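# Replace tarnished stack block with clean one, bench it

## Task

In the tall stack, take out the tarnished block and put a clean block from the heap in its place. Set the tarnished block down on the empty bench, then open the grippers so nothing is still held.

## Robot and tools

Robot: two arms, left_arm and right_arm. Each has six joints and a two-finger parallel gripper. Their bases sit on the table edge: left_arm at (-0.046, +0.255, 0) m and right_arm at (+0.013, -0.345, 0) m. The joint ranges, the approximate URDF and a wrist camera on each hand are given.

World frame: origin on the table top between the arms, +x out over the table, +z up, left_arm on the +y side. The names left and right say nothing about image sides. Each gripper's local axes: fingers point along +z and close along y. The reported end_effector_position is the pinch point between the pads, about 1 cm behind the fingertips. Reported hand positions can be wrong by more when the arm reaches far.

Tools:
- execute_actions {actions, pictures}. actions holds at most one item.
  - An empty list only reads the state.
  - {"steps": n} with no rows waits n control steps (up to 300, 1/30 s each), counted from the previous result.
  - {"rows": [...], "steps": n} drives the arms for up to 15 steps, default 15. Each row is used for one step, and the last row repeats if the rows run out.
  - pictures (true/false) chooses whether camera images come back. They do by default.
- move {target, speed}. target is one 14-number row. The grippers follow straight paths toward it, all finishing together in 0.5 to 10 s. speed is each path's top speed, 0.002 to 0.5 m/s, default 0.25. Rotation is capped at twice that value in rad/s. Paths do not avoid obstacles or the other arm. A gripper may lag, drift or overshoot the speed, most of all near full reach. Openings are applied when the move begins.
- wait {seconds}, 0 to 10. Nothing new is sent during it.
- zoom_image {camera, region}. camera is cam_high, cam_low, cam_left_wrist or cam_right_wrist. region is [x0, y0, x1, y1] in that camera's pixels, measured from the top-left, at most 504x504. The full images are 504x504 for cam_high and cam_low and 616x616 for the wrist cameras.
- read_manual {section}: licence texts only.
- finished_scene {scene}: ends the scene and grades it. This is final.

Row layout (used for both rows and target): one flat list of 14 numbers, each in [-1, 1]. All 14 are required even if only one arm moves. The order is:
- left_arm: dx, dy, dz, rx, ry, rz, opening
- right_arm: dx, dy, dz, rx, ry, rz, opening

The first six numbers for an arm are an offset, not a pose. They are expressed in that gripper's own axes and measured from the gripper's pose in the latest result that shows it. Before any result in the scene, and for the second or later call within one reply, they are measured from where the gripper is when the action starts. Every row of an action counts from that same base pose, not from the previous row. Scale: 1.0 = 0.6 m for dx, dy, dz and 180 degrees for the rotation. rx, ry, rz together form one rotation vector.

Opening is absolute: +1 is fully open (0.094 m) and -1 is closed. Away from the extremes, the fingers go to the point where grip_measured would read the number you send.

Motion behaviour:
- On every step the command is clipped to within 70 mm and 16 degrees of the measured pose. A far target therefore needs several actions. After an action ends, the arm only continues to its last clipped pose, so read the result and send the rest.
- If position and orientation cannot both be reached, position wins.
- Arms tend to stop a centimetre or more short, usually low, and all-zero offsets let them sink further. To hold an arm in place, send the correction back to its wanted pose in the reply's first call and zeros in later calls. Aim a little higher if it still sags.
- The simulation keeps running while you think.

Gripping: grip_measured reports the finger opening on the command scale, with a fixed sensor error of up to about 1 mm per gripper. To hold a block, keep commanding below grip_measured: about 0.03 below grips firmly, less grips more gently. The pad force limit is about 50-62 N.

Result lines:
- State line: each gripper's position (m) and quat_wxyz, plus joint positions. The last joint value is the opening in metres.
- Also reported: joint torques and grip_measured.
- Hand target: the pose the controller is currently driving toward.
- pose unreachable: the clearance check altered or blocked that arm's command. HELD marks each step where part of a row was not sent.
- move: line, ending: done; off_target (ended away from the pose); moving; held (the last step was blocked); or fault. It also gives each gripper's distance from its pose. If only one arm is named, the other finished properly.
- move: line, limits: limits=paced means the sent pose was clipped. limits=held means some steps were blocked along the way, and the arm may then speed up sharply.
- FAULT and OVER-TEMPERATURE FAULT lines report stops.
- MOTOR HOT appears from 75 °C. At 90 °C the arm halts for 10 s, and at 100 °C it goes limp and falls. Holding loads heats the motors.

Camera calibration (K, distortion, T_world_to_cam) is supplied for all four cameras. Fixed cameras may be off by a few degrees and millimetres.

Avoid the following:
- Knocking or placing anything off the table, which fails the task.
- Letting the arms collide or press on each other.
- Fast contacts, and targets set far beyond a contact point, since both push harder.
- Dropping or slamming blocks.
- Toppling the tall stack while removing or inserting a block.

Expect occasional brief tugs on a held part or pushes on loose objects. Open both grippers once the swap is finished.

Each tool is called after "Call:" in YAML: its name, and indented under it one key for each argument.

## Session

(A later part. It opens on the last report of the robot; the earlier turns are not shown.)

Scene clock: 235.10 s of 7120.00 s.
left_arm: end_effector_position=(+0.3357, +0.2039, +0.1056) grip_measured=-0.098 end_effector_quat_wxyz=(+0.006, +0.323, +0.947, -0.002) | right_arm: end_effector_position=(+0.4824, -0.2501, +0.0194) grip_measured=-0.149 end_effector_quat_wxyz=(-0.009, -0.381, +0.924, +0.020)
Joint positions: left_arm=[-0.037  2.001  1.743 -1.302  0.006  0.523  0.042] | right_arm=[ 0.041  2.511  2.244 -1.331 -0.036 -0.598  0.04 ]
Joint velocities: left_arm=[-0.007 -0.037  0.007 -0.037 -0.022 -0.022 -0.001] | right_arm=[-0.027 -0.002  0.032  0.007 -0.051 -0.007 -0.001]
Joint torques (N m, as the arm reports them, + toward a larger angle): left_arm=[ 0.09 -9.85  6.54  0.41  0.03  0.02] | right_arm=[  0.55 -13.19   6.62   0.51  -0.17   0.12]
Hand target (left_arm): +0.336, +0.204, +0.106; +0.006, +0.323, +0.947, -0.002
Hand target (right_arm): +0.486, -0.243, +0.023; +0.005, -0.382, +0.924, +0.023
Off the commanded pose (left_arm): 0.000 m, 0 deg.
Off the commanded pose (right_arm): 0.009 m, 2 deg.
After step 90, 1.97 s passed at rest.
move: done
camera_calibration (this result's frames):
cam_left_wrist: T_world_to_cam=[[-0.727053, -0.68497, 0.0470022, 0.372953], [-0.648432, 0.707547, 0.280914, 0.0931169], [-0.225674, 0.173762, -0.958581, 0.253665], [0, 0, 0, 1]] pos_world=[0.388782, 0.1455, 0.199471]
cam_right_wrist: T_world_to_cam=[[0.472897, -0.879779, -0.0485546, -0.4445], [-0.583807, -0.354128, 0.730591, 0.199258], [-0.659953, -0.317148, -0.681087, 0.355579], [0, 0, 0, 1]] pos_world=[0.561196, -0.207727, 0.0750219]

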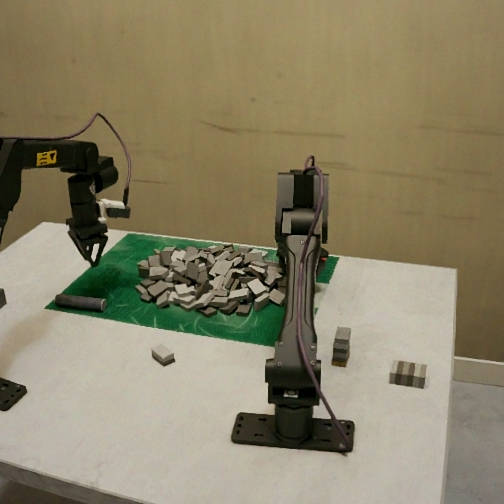

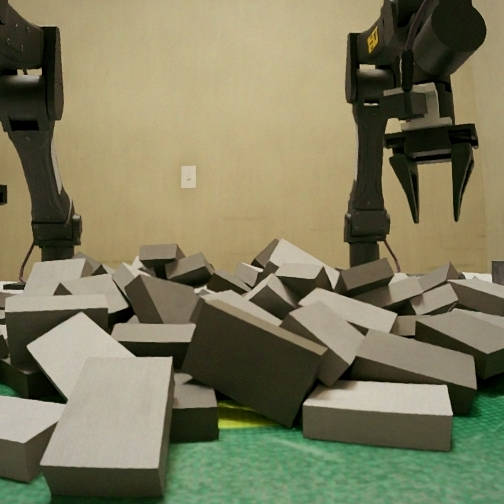

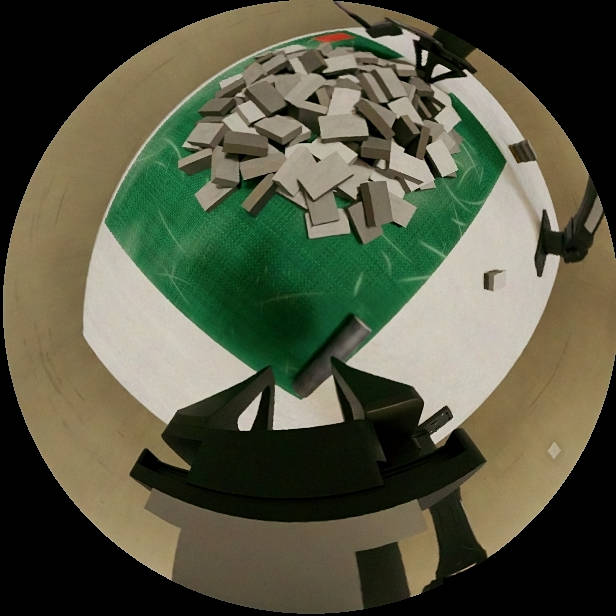

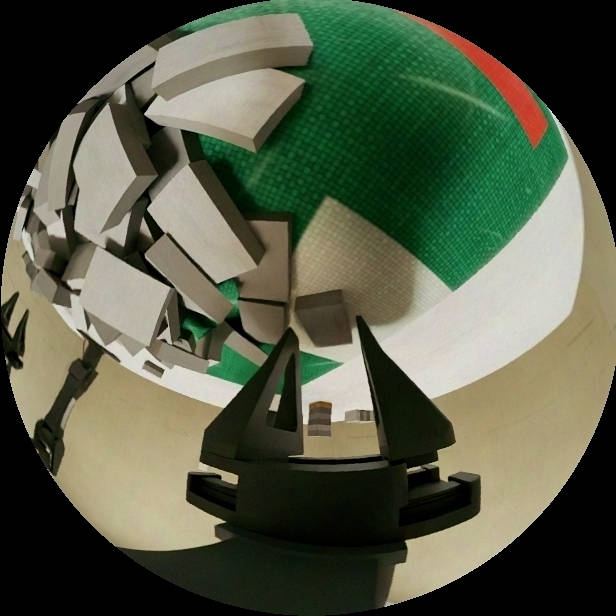

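Call:
move:
  target: [0,0,0,0,0,0,-0.1, -0.006,0,0.006,0,0,0,-0.15]
  speed: 0.04

Call:
move:
  target: [0,0,0,0,0,0,-0.1, 0,0,0,0,0,0,-0.5]

Call:
move:
  target: [0,0,0,0,0,0,-0.1, 0.03,0,-0.14,0,-0.01,0,-0.5]
  speed: 0.12

Scene clock: 251.33 s of 7120.00 s.
left_arm: end_effector_position=(+0.3357, +0.2039, +0.1056) grip_measured=-0.098 end_effector_quat_wxyz=(+0.006, +0.323, +0.947, -0.002) | right_arm: end_effector_position=(+0.4813, -0.2504, +0.0131) grip_measured=-0.149 end_effector_quat_wxyz=(-0.015, -0.380, +0.924, +0.022)
Joint positions: left_arm=[-0.037  2.001  1.743 -1.302  0.006  0.523  0.042] | right_arm=[ 0.041  2.525  2.244 -1.329 -0.036 -0.597  0.04 ]
Joint velocities: left_arm=[-0.007 -0.002  0.022 -0.022 -0.051 -0.022 -0.   ] | right_arm=[ 0.002  0.007 -0.022 -0.066 -0.022  0.022  0.001]
Joint torques (N m, as the arm reports them, + toward a larger angle): left_arm=[ 0.06 -9.85  6.54  0.41  0.03  0.02] | right_arm=[  0.27 -12.25   8.56   0.29  -0.05   0.06]
Hand target (left_arm): +0.336, +0.204, +0.106; +0.006, +0.323, +0.947, -0.002
Hand target (right_arm): +0.485, -0.247, +0.016; -0.009, -0.381, +0.924, +0.020
Off the commanded pose (left_arm): 0.000 m, 0 deg.
Off the commanded pose (right_arm): 0.005 m, 1 deg.
After step 90, 12.53 s passed at rest.
move: done
camera_calibration (this result's frames):
cam_left_wrist: T_world_to_cam=[[-0.727053, -0.68497, 0.0470022, 0.372953], [-0.648432, 0.707547, 0.280914, 0.0931169], [-0.225674, 0.173762, -0.958581, 0.253665], [0, 0, 0, 1]] pos_world=[0.388782, 0.1455, 0.199471]
cam_right_wrist: T_world_to_cam=[[0.471953, -0.880089, -0.0520019, -0.444107], [-0.574888, -0.351934, 0.738679, 0.199278], [-0.668404, -0.318727, -0.672049, 0.354033], [0, 0, 0, 1]] pos_world=[0.560798, -0.207881, 0.067631]

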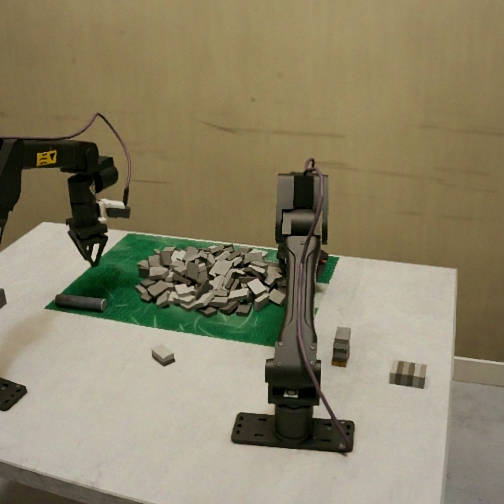

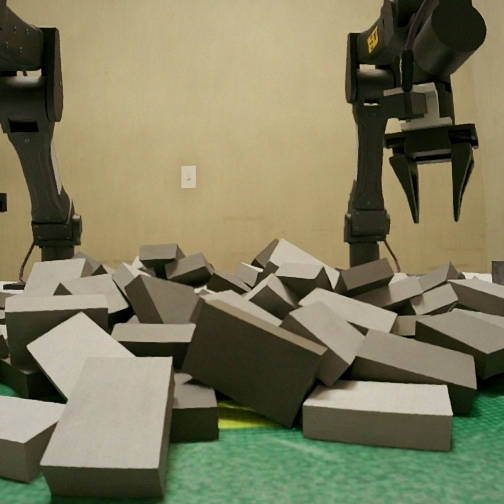

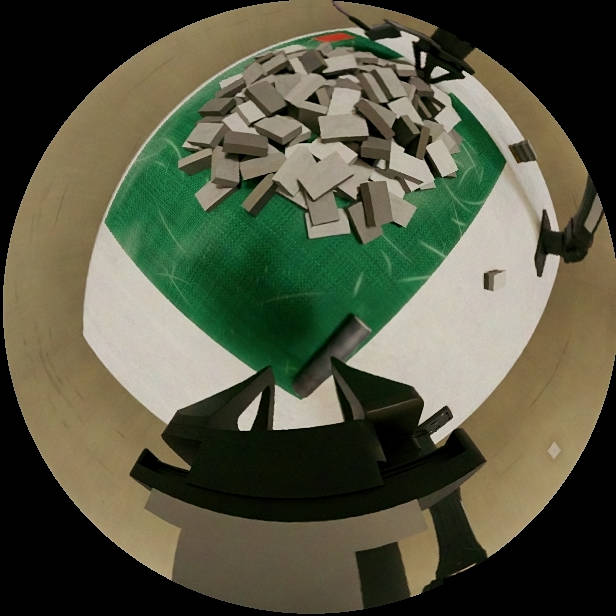

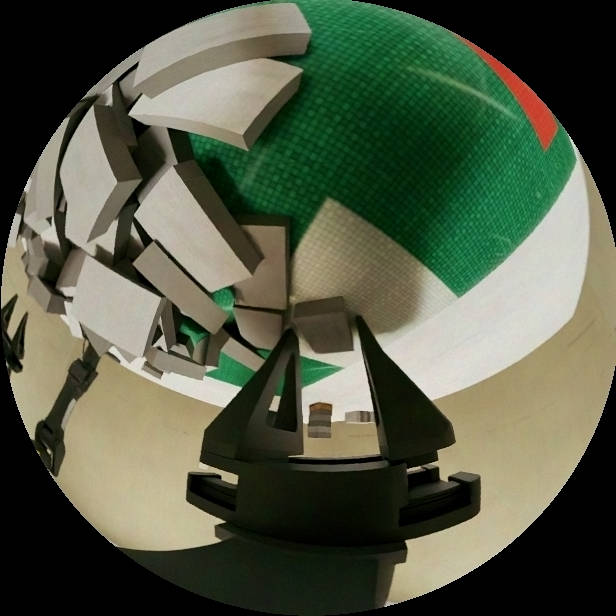

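Scene clock: 251.83 s of 7120.00 s.
left_arm: end_effector_position=(+0.3357, +0.2039, +0.1056) grip_measured=-0.098 end_effector_quat_wxyz=(+0.006, +0.323, +0.947, -0.002) | right_arm: end_effector_position=(+0.4813, -0.2505, +0.0131) grip_measured=-0.467 end_effector_quat_wxyz=(-0.015, -0.380, +0.924, +0.021)
Joint positions: left_arm=[-0.037  2.001  1.743 -1.302  0.006  0.523  0.042] | right_arm=[ 0.041  2.525  2.244 -1.329 -0.035 -0.597  0.025]
Joint velocities: left_arm=[-0.002  0.007  0.007  0.022 -0.037  0.007 -0.001] | right_arm=[-0.027 -0.007  0.002 -0.037  0.007 -0.022  0.001]
Joint torques (N m, as the arm reports them, + toward a larger angle): left_arm=[ 0.09 -9.86  6.54  0.42  0.04  0.02] | right_arm=[ -0.01 -12.49   6.87   0.31  -0.06   0.02]
Hand target (left_arm): +0.336, +0.204, +0.106; +0.006, +0.323, +0.947, -0.002
Hand target (right_arm): +0.481, -0.250, +0.013; -0.015, -0.380, +0.924, +0.022
Off the commanded pose (left_arm): 0.000 m, 0 deg.
Off the commanded pose (right_arm): 0.000 m, 0 deg.
move: done
camera_calibration (this result's frames):
cam_left_wrist: T_world_to_cam=[[-0.727053, -0.68497, 0.0470022, 0.372953], [-0.648432, 0.707547, 0.280914, 0.0931169], [-0.225674, 0.173762, -0.958581, 0.253665], [0, 0, 0, 1]] pos_world=[0.388782, 0.1455, 0.199471]
cam_right_wrist: T_world_to_cam=[[0.47197, -0.880101, -0.0516391, -0.444188], [-0.574935, -0.351666, 0.73877, 0.199352], [-0.668352, -0.318988, -0.671976, 0.353927], [0, 0, 0, 1]] pos_world=[0.560806, -0.207926, 0.0676182]

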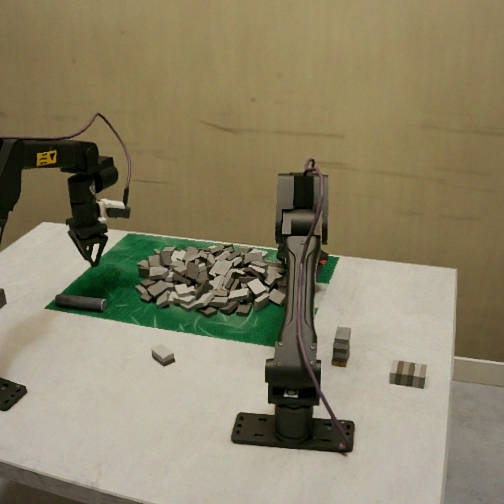

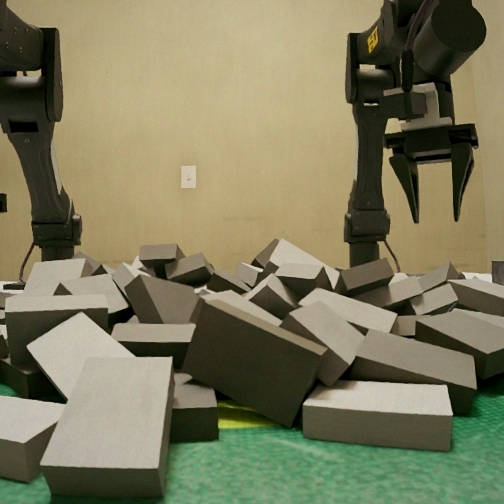

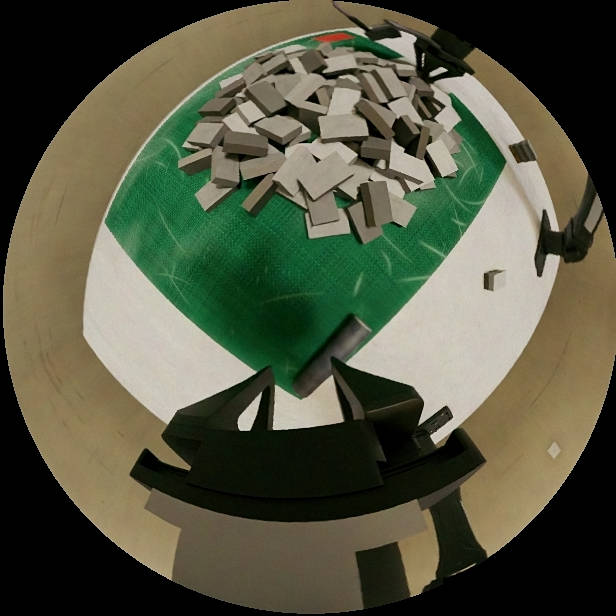

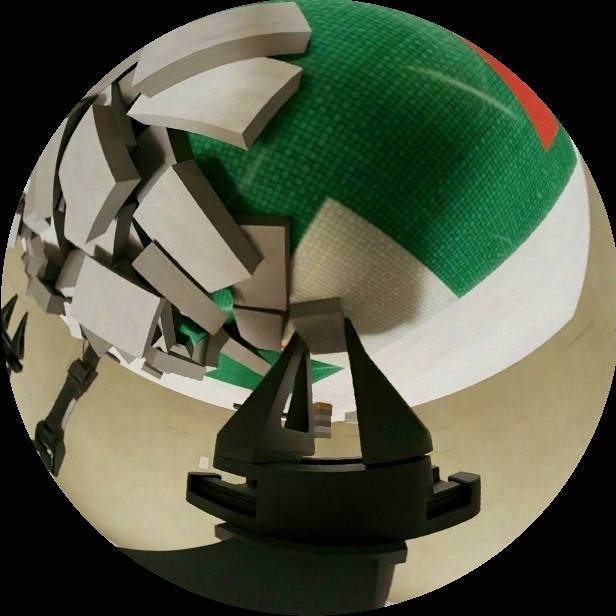

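Scene clock: 253.13 s of 7120.00 s.
left_arm: end_effector_position=(+0.3357, +0.2039, +0.1056) grip_measured=-0.098 end_effector_quat_wxyz=(+0.006, +0.323, +0.947, -0.002) | right_arm: end_effector_position=(+0.4694, -0.2641, +0.0771) grip_measured=-0.467 end_effector_quat_wxyz=(-0.021, -0.380, +0.924, +0.026)
Joint positions: left_arm=[-0.037  2.001  1.743 -1.302  0.006  0.523  0.042] | right_arm=[ 0.015  2.478  2.413 -1.558 -0.04  -0.624  0.025]
Joint velocities: left_arm=[-0.007  0.002 -0.027  0.066  0.007 -0.037 -0.   ] | right_arm=[-0.017  0.002 -0.002 -0.022  0.051 -0.037 -0.   ]
Joint torques (N m, as the arm reports them, + toward a larger angle): left_arm=[ 0.07 -9.85  6.51  0.41  0.03  0.03] | right_arm=[ -0.79 -14.31   8.89   0.23  -0.19  -0.07]
Hand target (left_arm): +0.336, +0.204, +0.106; +0.006, +0.323, +0.947, -0.002
Hand target (right_arm): +0.472, -0.266, +0.097; +0.001, -0.380, +0.925, +0.027
Off the commanded pose (left_arm): 0.000 m, 0 deg.
Off the commanded pose (right_arm): 0.020 m, 2 deg.
joint sent to its limit (right arm) — the command would take joint 4 (wrist pitch) past its lower limit, so that joint was sent only as far as its limit.
move: off_target (right_arm)
camera_calibration (this result's frames):
cam_left_wrist: T_world_to_cam=[[-0.727053, -0.68497, 0.0470022, 0.372953], [-0.648432, 0.707547, 0.280914, 0.0931169], [-0.225674, 0.173762, -0.958581, 0.253665], [0, 0, 0, 1]] pos_world=[0.388782, 0.1455, 0.199471]
cam_right_wrist: T_world_to_cam=[[0.471317, -0.879843, -0.0611263, -0.446112], [-0.564844, -0.354352, 0.745242, 0.134441], [-0.677356, -0.316718, -0.663986, 0.388792], [0, 0, 0, 1]] pos_world=[0.549549, -0.221731, 0.130692]

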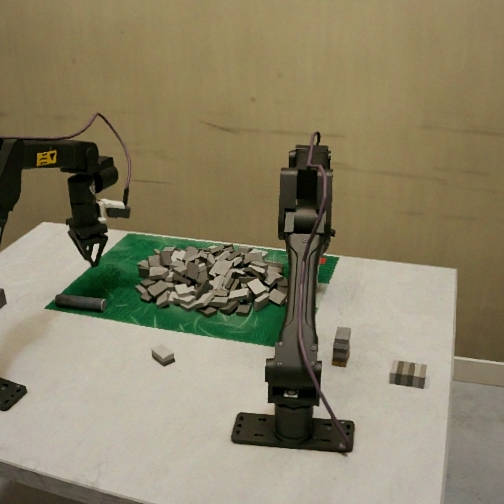

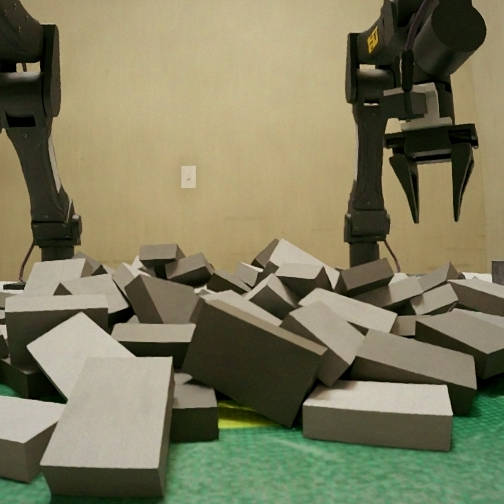

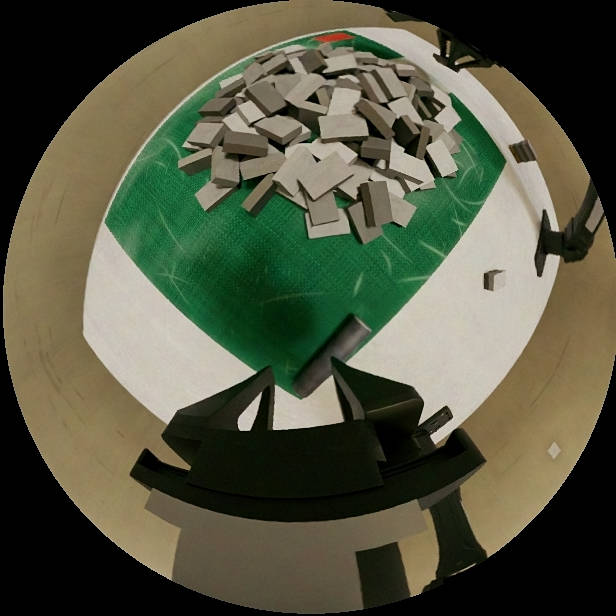

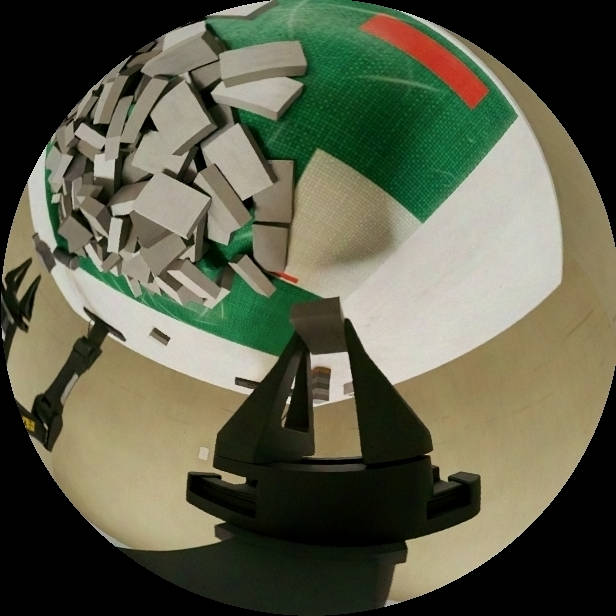

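Call:
move:
  target: [0,0,0,0,0,0,-0.1, 0.105,0.625,0.03,0.012,-0.015,-0.087,-0.5]
  speed: 0.2

Scene clock: 261.73 s of 7120.00 s.
left_arm: end_effector_position=(+0.3357, +0.2039, +0.1056) grip_measured=-0.098 end_effector_quat_wxyz=(+0.006, +0.323, +0.947, -0.002) | right_arm: end_effector_position=(+0.1534, -0.0481, +0.0755) grip_measured=-0.467 end_effector_quat_wxyz=(-0.015, -0.506, +0.862, +0.008)
Joint positions: left_arm=[-0.037  2.001  1.743 -1.302  0.006  0.523  0.042] | right_arm=[ 0.968  1.821  1.379 -1.144 -0.029  0.05   0.025]
Joint velocities: left_arm=[ 0.007 -0.007  0.002 -0.081  0.022 -0.037  0.   ] | right_arm=[-0.002 -0.002  0.007 -0.022  0.066  0.037  0.001]
Joint torques (N m, as the arm reports them, + toward a larger angle): left_arm=[ 0.07 -9.88  6.55  0.41  0.03  0.02] | right_arm=[ 0.   -9.74  8.07  0.55  0.05  0.12]
Hand target (left_arm): +0.336, +0.204, +0.106; +0.006, +0.323, +0.947, -0.002
Hand target (right_arm): +0.159, -0.040, +0.088; +0.013, -0.502, +0.864, +0.020
Off the commanded pose (left_arm): 0.000 m, 0 deg.
Off the commanded pose (right_arm): 0.013 m, 3 deg.
After step 90, 3.13 s passed at rest.
move: off_target (right_arm)
camera_calibration (this result's frames):
cam_left_wrist: T_world_to_cam=[[-0.727053, -0.68497, 0.0470022, 0.372953], [-0.648432, 0.707547, 0.280914, 0.0931169], [-0.225674, 0.173762, -0.958581, 0.253665], [0, 0, 0, 1]] pos_world=[0.388782, 0.1455, 0.199471]
cam_right_wrist: T_world_to_cam=[[0.698046, -0.7155, -0.0281195, -0.136678], [-0.468186, -0.485773, 0.738124, 0.0130946], [-0.541787, -0.502079, -0.674079, 0.213144], [0, 0, 0, 1]] pos_world=[0.217017, 0.0155831, 0.130167]

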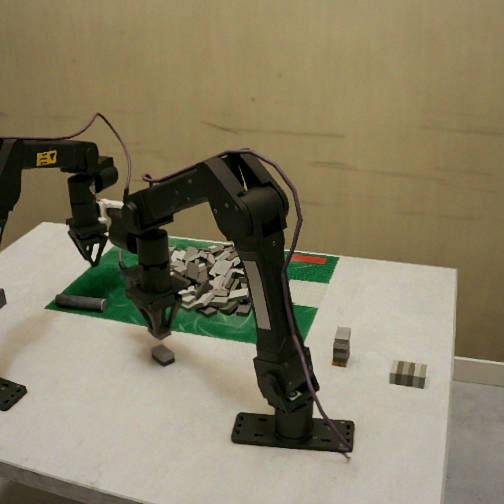

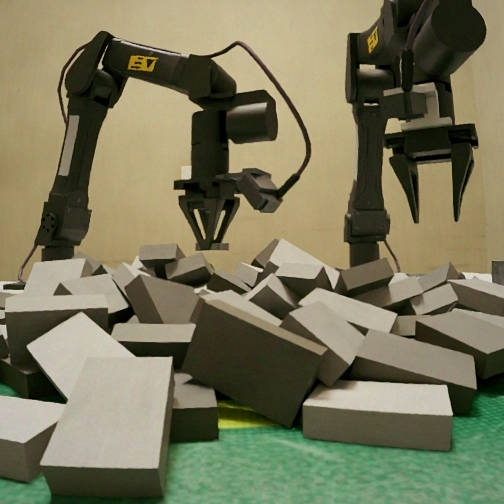

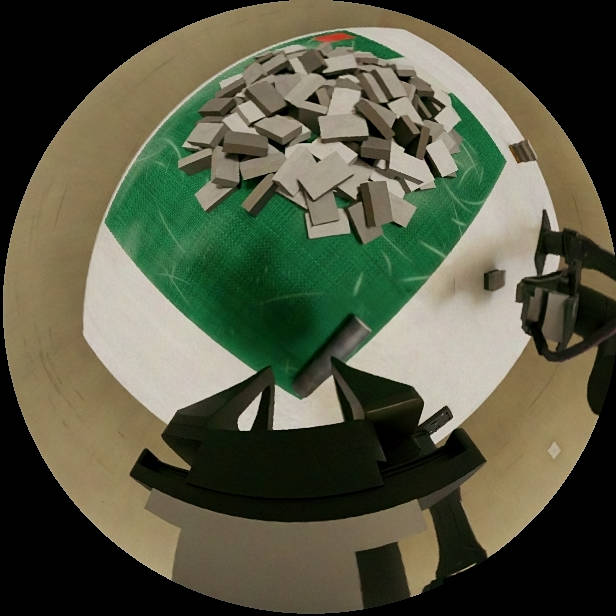

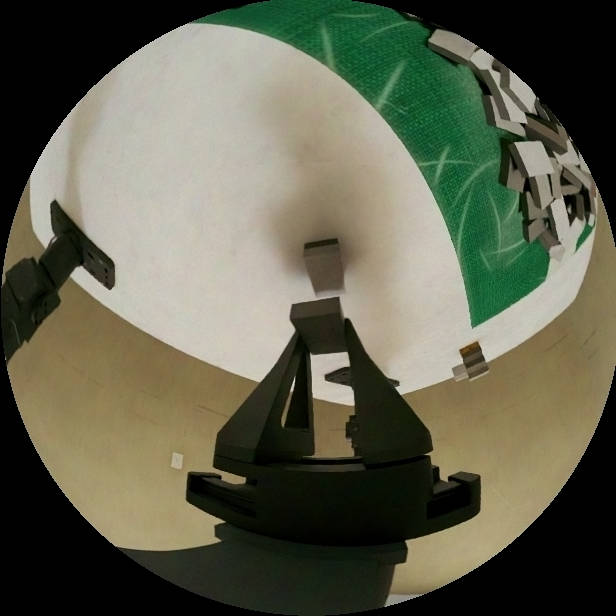

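Call:
move:
  target: [0,0,0,0,0,0,-0.1, -0.012,-0.014,0.045,0,-0.01,0,-0.5]
  speed: 0.05

Call:
zoom_image:
  camera: "cam_high"
  region: [110,295,210,375]

Call:
zoom_image:
  camera: "cam_right_wrist"
  region: [250,220,400,370]

Scene clock: 268.17 s of 7120.00 s.
left_arm: end_effector_position=(+0.3357, +0.2039, +0.1056) grip_measured=-0.098 end_effector_quat_wxyz=(+0.006, +0.323, +0.947, -0.002) | right_arm: end_effector_position=(+0.1577, -0.0490, +0.0475) grip_measured=-0.467 end_effector_quat_wxyz=(-0.011, -0.507, +0.862, +0.010)
Joint positions: left_arm=[-0.037  2.001  1.743 -1.302  0.006  0.523  0.042] | right_arm=[ 0.955  1.845  1.295 -1.029 -0.028  0.035  0.025]
Joint velocities: left_arm=[ 0.012 -0.012  0.007  0.007 -0.022 -0.037  0.   ] | right_arm=[-0.002 -0.012 -0.022  0.007 -0.066 -0.022  0.001]
Joint torques (N m, as the arm reports them, + toward a larger angle): left_arm=[ 0.09 -9.89  6.53  0.41  0.04  0.02] | right_arm=[-0.77 -8.05  6.62  0.56 -0.04 -0.03]
Hand target (left_arm): +0.336, +0.204, +0.106; +0.006, +0.323, +0.947, -0.002
Hand target (right_arm): +0.163, -0.046, +0.048; -0.001, -0.506, +0.863, +0.016
Off the commanded pose (left_arm): 0.000 m, 0 deg.
Off the commanded pose (right_arm): 0.006 m, 1 deg.
After step 90, 2.37 s passed at rest.
move: done
camera_calibration (this result's frames):
cam_left_wrist: T_world_to_cam=[[-0.727053, -0.68497, 0.0470022, 0.372953], [-0.648432, 0.707547, 0.280914, 0.0931169], [-0.225674, 0.173762, -0.958581, 0.253665], [0, 0, 0, 1]] pos_world=[0.388782, 0.1455, 0.199471]
cam_right_wrist: T_world_to_cam=[[0.699544, -0.713968, -0.0298053, -0.14114], [-0.470543, -0.491626, 0.73273, 0.0357287], [-0.537799, -0.498553, -0.679866, 0.196012], [0, 0, 0, 1]] pos_world=[0.22096, 0.0145183, 0.102876]

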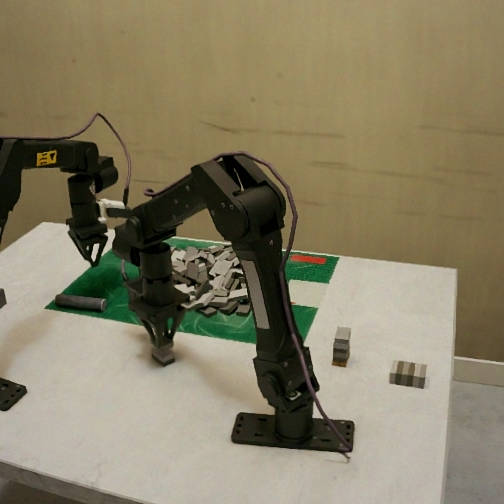

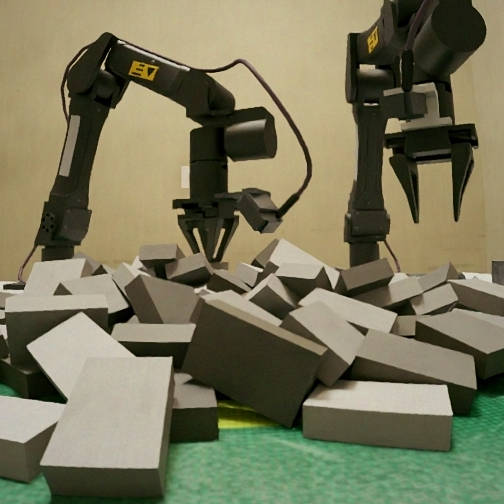

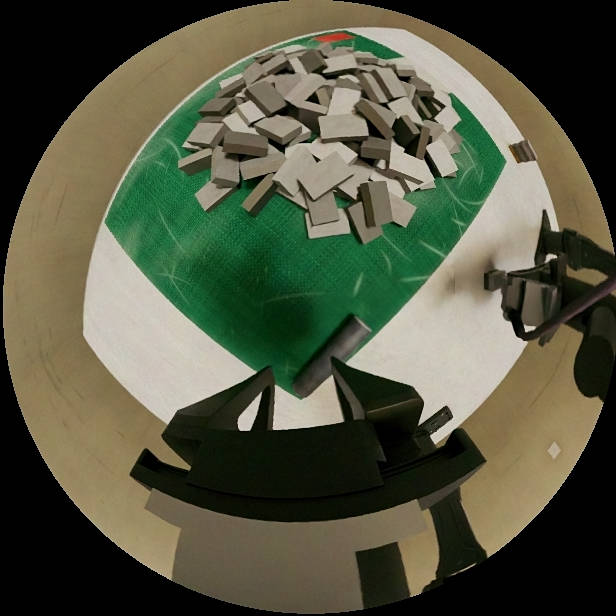

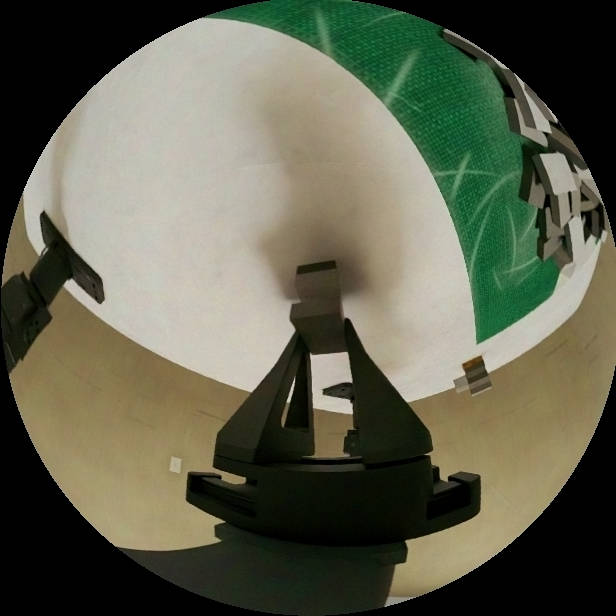

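Region (110, 295, 210, 375) of cam_high's 504x504 image, scaled by 5.040, with more detail than that image has; it fills the top 403 rows of this view, and the rest is white.

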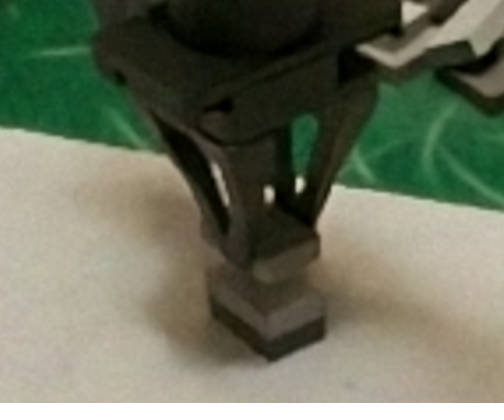

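Region (250, 220, 400, 370) of cam_right_wrist's 616x616 image, scaled by 3.360, with more detail than that image has.

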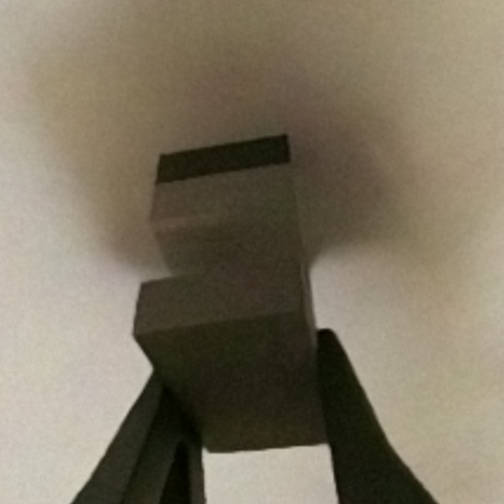

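Well aligned (~1 mm). Lower.

Call:
move:
  target: [0,0,0,0,0,0,-0.1, -0.003,-0.01,0.028,0,0,0,-0.5]
  speed: 0.03

Call:
zoom_image:
  camera: "cam_high"
  region: [110,295,210,375]

Call:
zoom_image:
  camera: "cam_right_wrist"
  region: [250,220,400,370]

Scene clock: 274.33 s of 7120.00 s.
left_arm: end_effector_position=(+0.3357, +0.2039, +0.1056) grip_measured=-0.098 end_effector_quat_wxyz=(+0.006, +0.323, +0.947, -0.002) | right_arm: end_effector_position=(+0.1555, -0.0539, +0.0332) grip_measured=-0.467 end_effector_quat_wxyz=(-0.024, -0.510, +0.860, +0.003)
Joint positions: left_arm=[-0.037  2.001  1.743 -1.302  0.006  0.523  0.042] | right_arm=[ 0.953  1.869  1.266 -1.005 -0.03   0.026  0.025]
Joint velocities: left_arm=[-0.002 -0.002 -0.002 -0.051 -0.007  0.007 -0.001] | right_arm=[ 0.002 -0.012  0.002  0.007  0.037 -0.051 -0.001]
Joint torques (N m, as the arm reports them, + toward a larger angle): left_arm=[ 0.08 -9.9   6.53  0.41  0.02  0.03] | right_arm=[-0.9  -7.72  5.81  0.71 -0.02 -0.02]
Hand target (left_arm): +0.336, +0.204, +0.106; +0.006, +0.323, +0.947, -0.002
Hand target (right_arm): +0.163, -0.050, +0.031; -0.011, -0.507, +0.862, +0.009
Off the commanded pose (left_arm): 0.000 m, 0 deg.
Off the commanded pose (right_arm): 0.009 m, 2 deg.
After step 90, 2.33 s passed at rest.
move: done
camera_calibration (this result's frames):
cam_left_wrist: T_world_to_cam=[[-0.727053, -0.68497, 0.0470022, 0.372953], [-0.648432, 0.707547, 0.280914, 0.0931169], [-0.225674, 0.173762, -0.958581, 0.253665], [0, 0, 0, 1]] pos_world=[0.388782, 0.1455, 0.199471]
cam_right_wrist: T_world_to_cam=[[0.704509, -0.709304, -0.0235469, -0.144269], [-0.455261, -0.477138, 0.751715, 0.0404699], [-0.54443, -0.51887, -0.659067, 0.181896], [0, 0, 0, 1]] pos_world=[0.219093, 0.0113596, 0.0860629]

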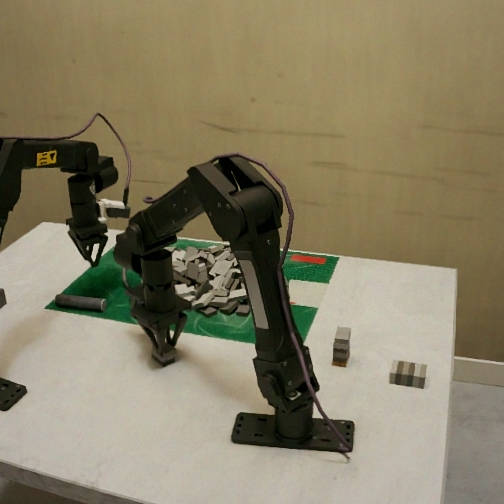

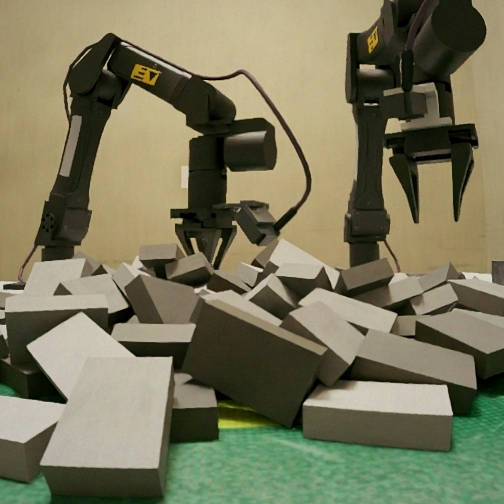

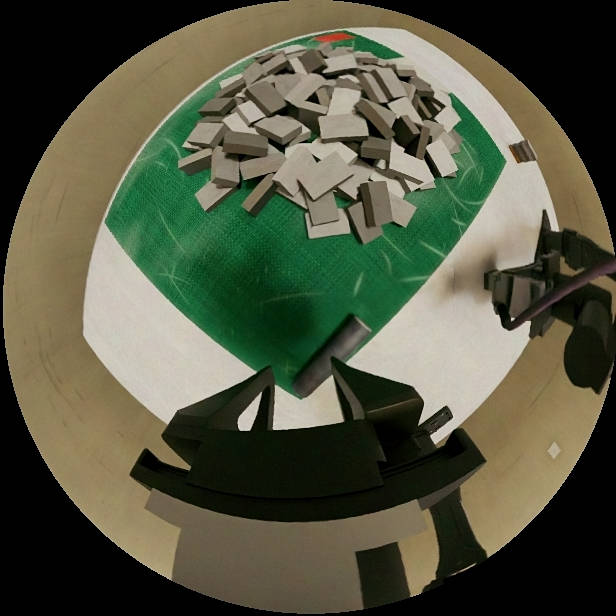

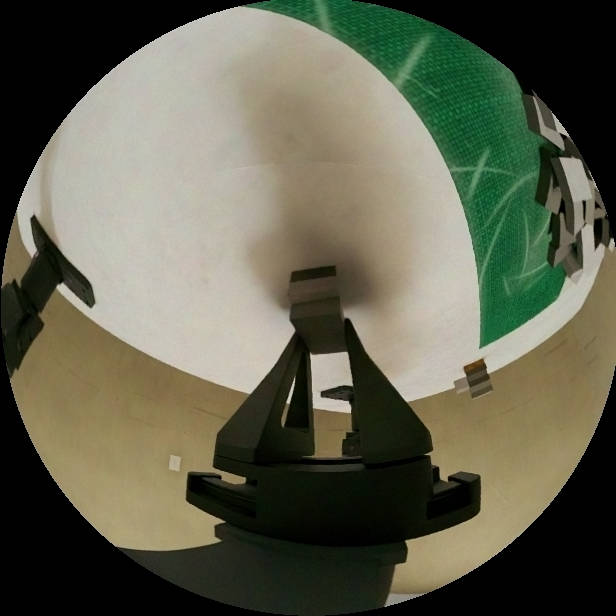

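Region (110, 295, 210, 375) of cam_high's 504x504 image, scaled by 5.040, with more detail than that image has; it fills the top 403 rows of this view, and the rest is white.

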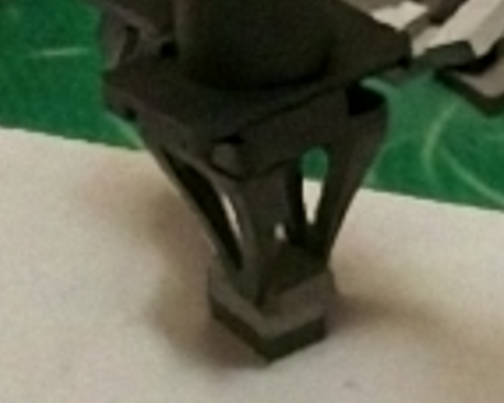

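Region (250, 220, 400, 370) of cam_right_wrist's 616x616 image, scaled by 3.360, with more detail than that image has.

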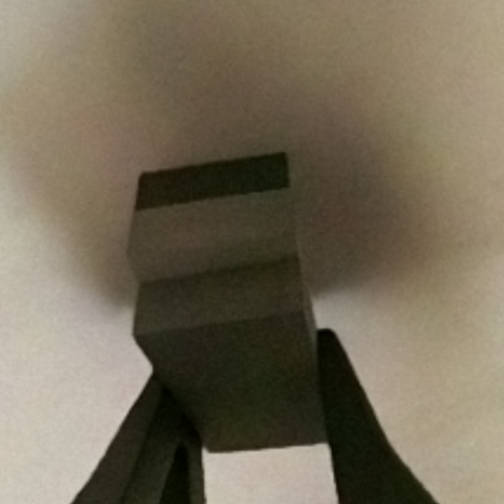

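About 4 mm back; lift slightly and shift out.

Call:
move:
  target: [0,0,0,0,0,0,-0.1, -0.016,0,-0.014,0,-0.015,0,-0.5]
  speed: 0.03

Call:
zoom_image:
  camera: "cam_high"
  region: [110,295,210,375]

Call:
zoom_image:
  camera: "cam_right_wrist"
  region: [250,220,400,370]

Scene clock: 282.03 s of 7120.00 s.
left_arm: end_effector_position=(+0.3357, +0.2039, +0.1056) grip_measured=-0.098 end_effector_quat_wxyz=(+0.006, +0.323, +0.947, -0.002) | right_arm: end_effector_position=(+0.1555, -0.0539, +0.0332) grip_measured=-0.467 end_effector_quat_wxyz=(-0.024, -0.510, +0.860, +0.003)
Joint positions: left_arm=[-0.037  2.001  1.743 -1.302  0.006  0.523  0.042] | right_arm=[ 0.953  1.869  1.266 -1.005 -0.03   0.024  0.025]
Joint velocities: left_arm=[-0.002 -0.007 -0.032 -0.051  0.037  0.022 -0.   ] | right_arm=[-0.017  0.017 -0.002  0.007 -0.066 -0.007 -0.   ]
Joint torques (N m, as the arm reports them, + toward a larger angle): left_arm=[ 0.05 -9.9   6.53  0.41  0.03  0.02] | right_arm=[-0.09 -9.17  7.68  0.49 -0.03  0.03]
Hand target (left_arm): +0.336, +0.204, +0.106; +0.006, +0.323, +0.947, -0.002
Hand target (right_arm): +0.160, -0.045, +0.042; -0.004, -0.510, +0.860, +0.015
Off the commanded pose (left_arm): 0.000 m, 0 deg.
Off the commanded pose (right_arm): 0.013 m, 3 deg.
After step 90, 3.70 s passed at rest.
move: off_target (right_arm)
camera_calibration (this result's frames):
cam_left_wrist: T_world_to_cam=[[-0.727053, -0.68497, 0.0470022, 0.372953], [-0.648432, 0.707547, 0.280914, 0.0931169], [-0.225674, 0.173762, -0.958581, 0.253665], [0, 0, 0, 1]] pos_world=[0.388782, 0.1455, 0.199471]
cam_right_wrist: T_world_to_cam=[[0.705319, -0.708497, -0.0235981, -0.14435], [-0.454699, -0.477696, 0.751701, 0.0403529], [-0.543851, -0.519459, -0.659081, 0.181775], [0, 0, 0, 1]] pos_world=[0.21902, 0.0114295, 0.0860648]

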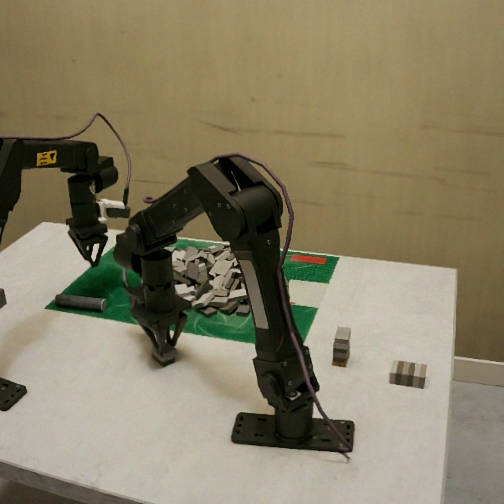

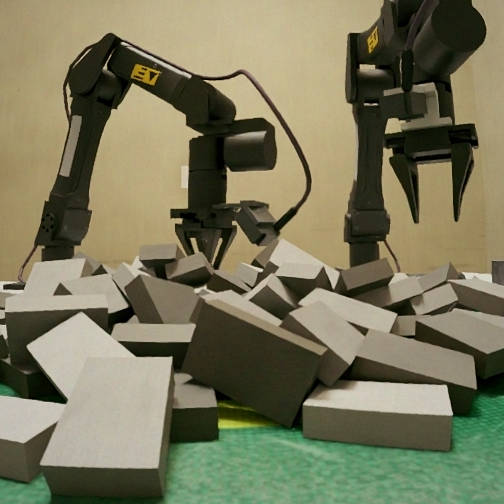

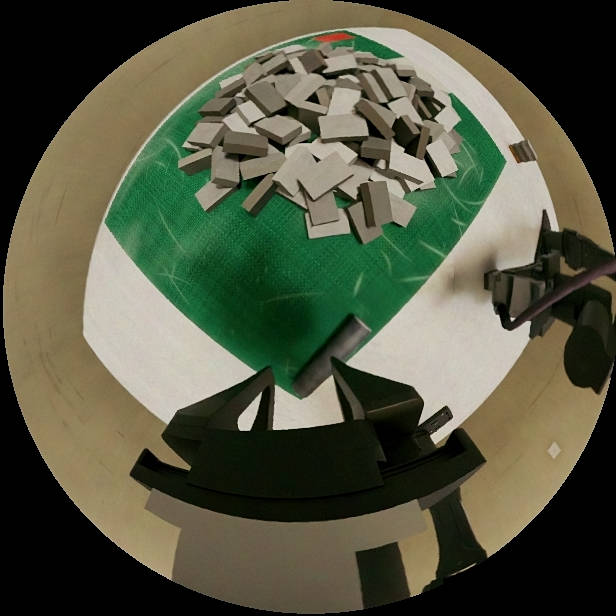

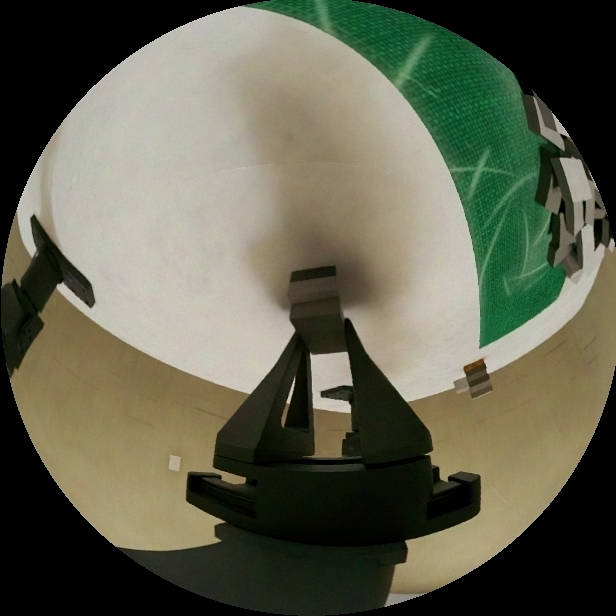

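Region (110, 295, 210, 375) of cam_high's 504x504 image, scaled by 5.040, with more detail than that image has; it fills the top 403 rows of this view, and the rest is white.

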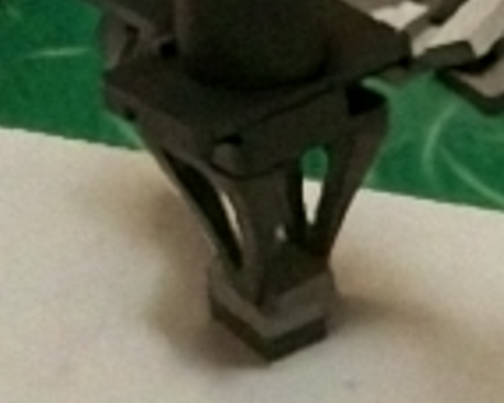

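Region (250, 220, 400, 370) of cam_right_wrist's 616x616 image, scaled by 3.360, with more detail than that image has.

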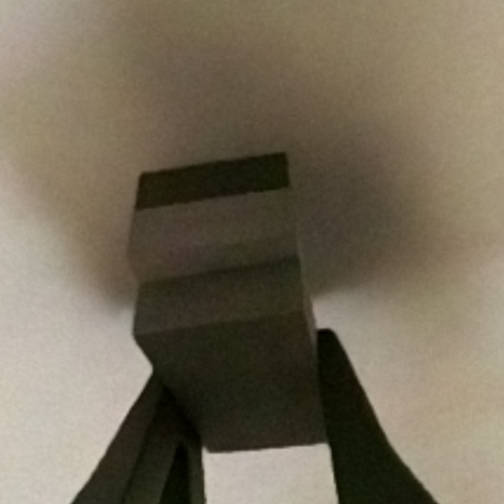

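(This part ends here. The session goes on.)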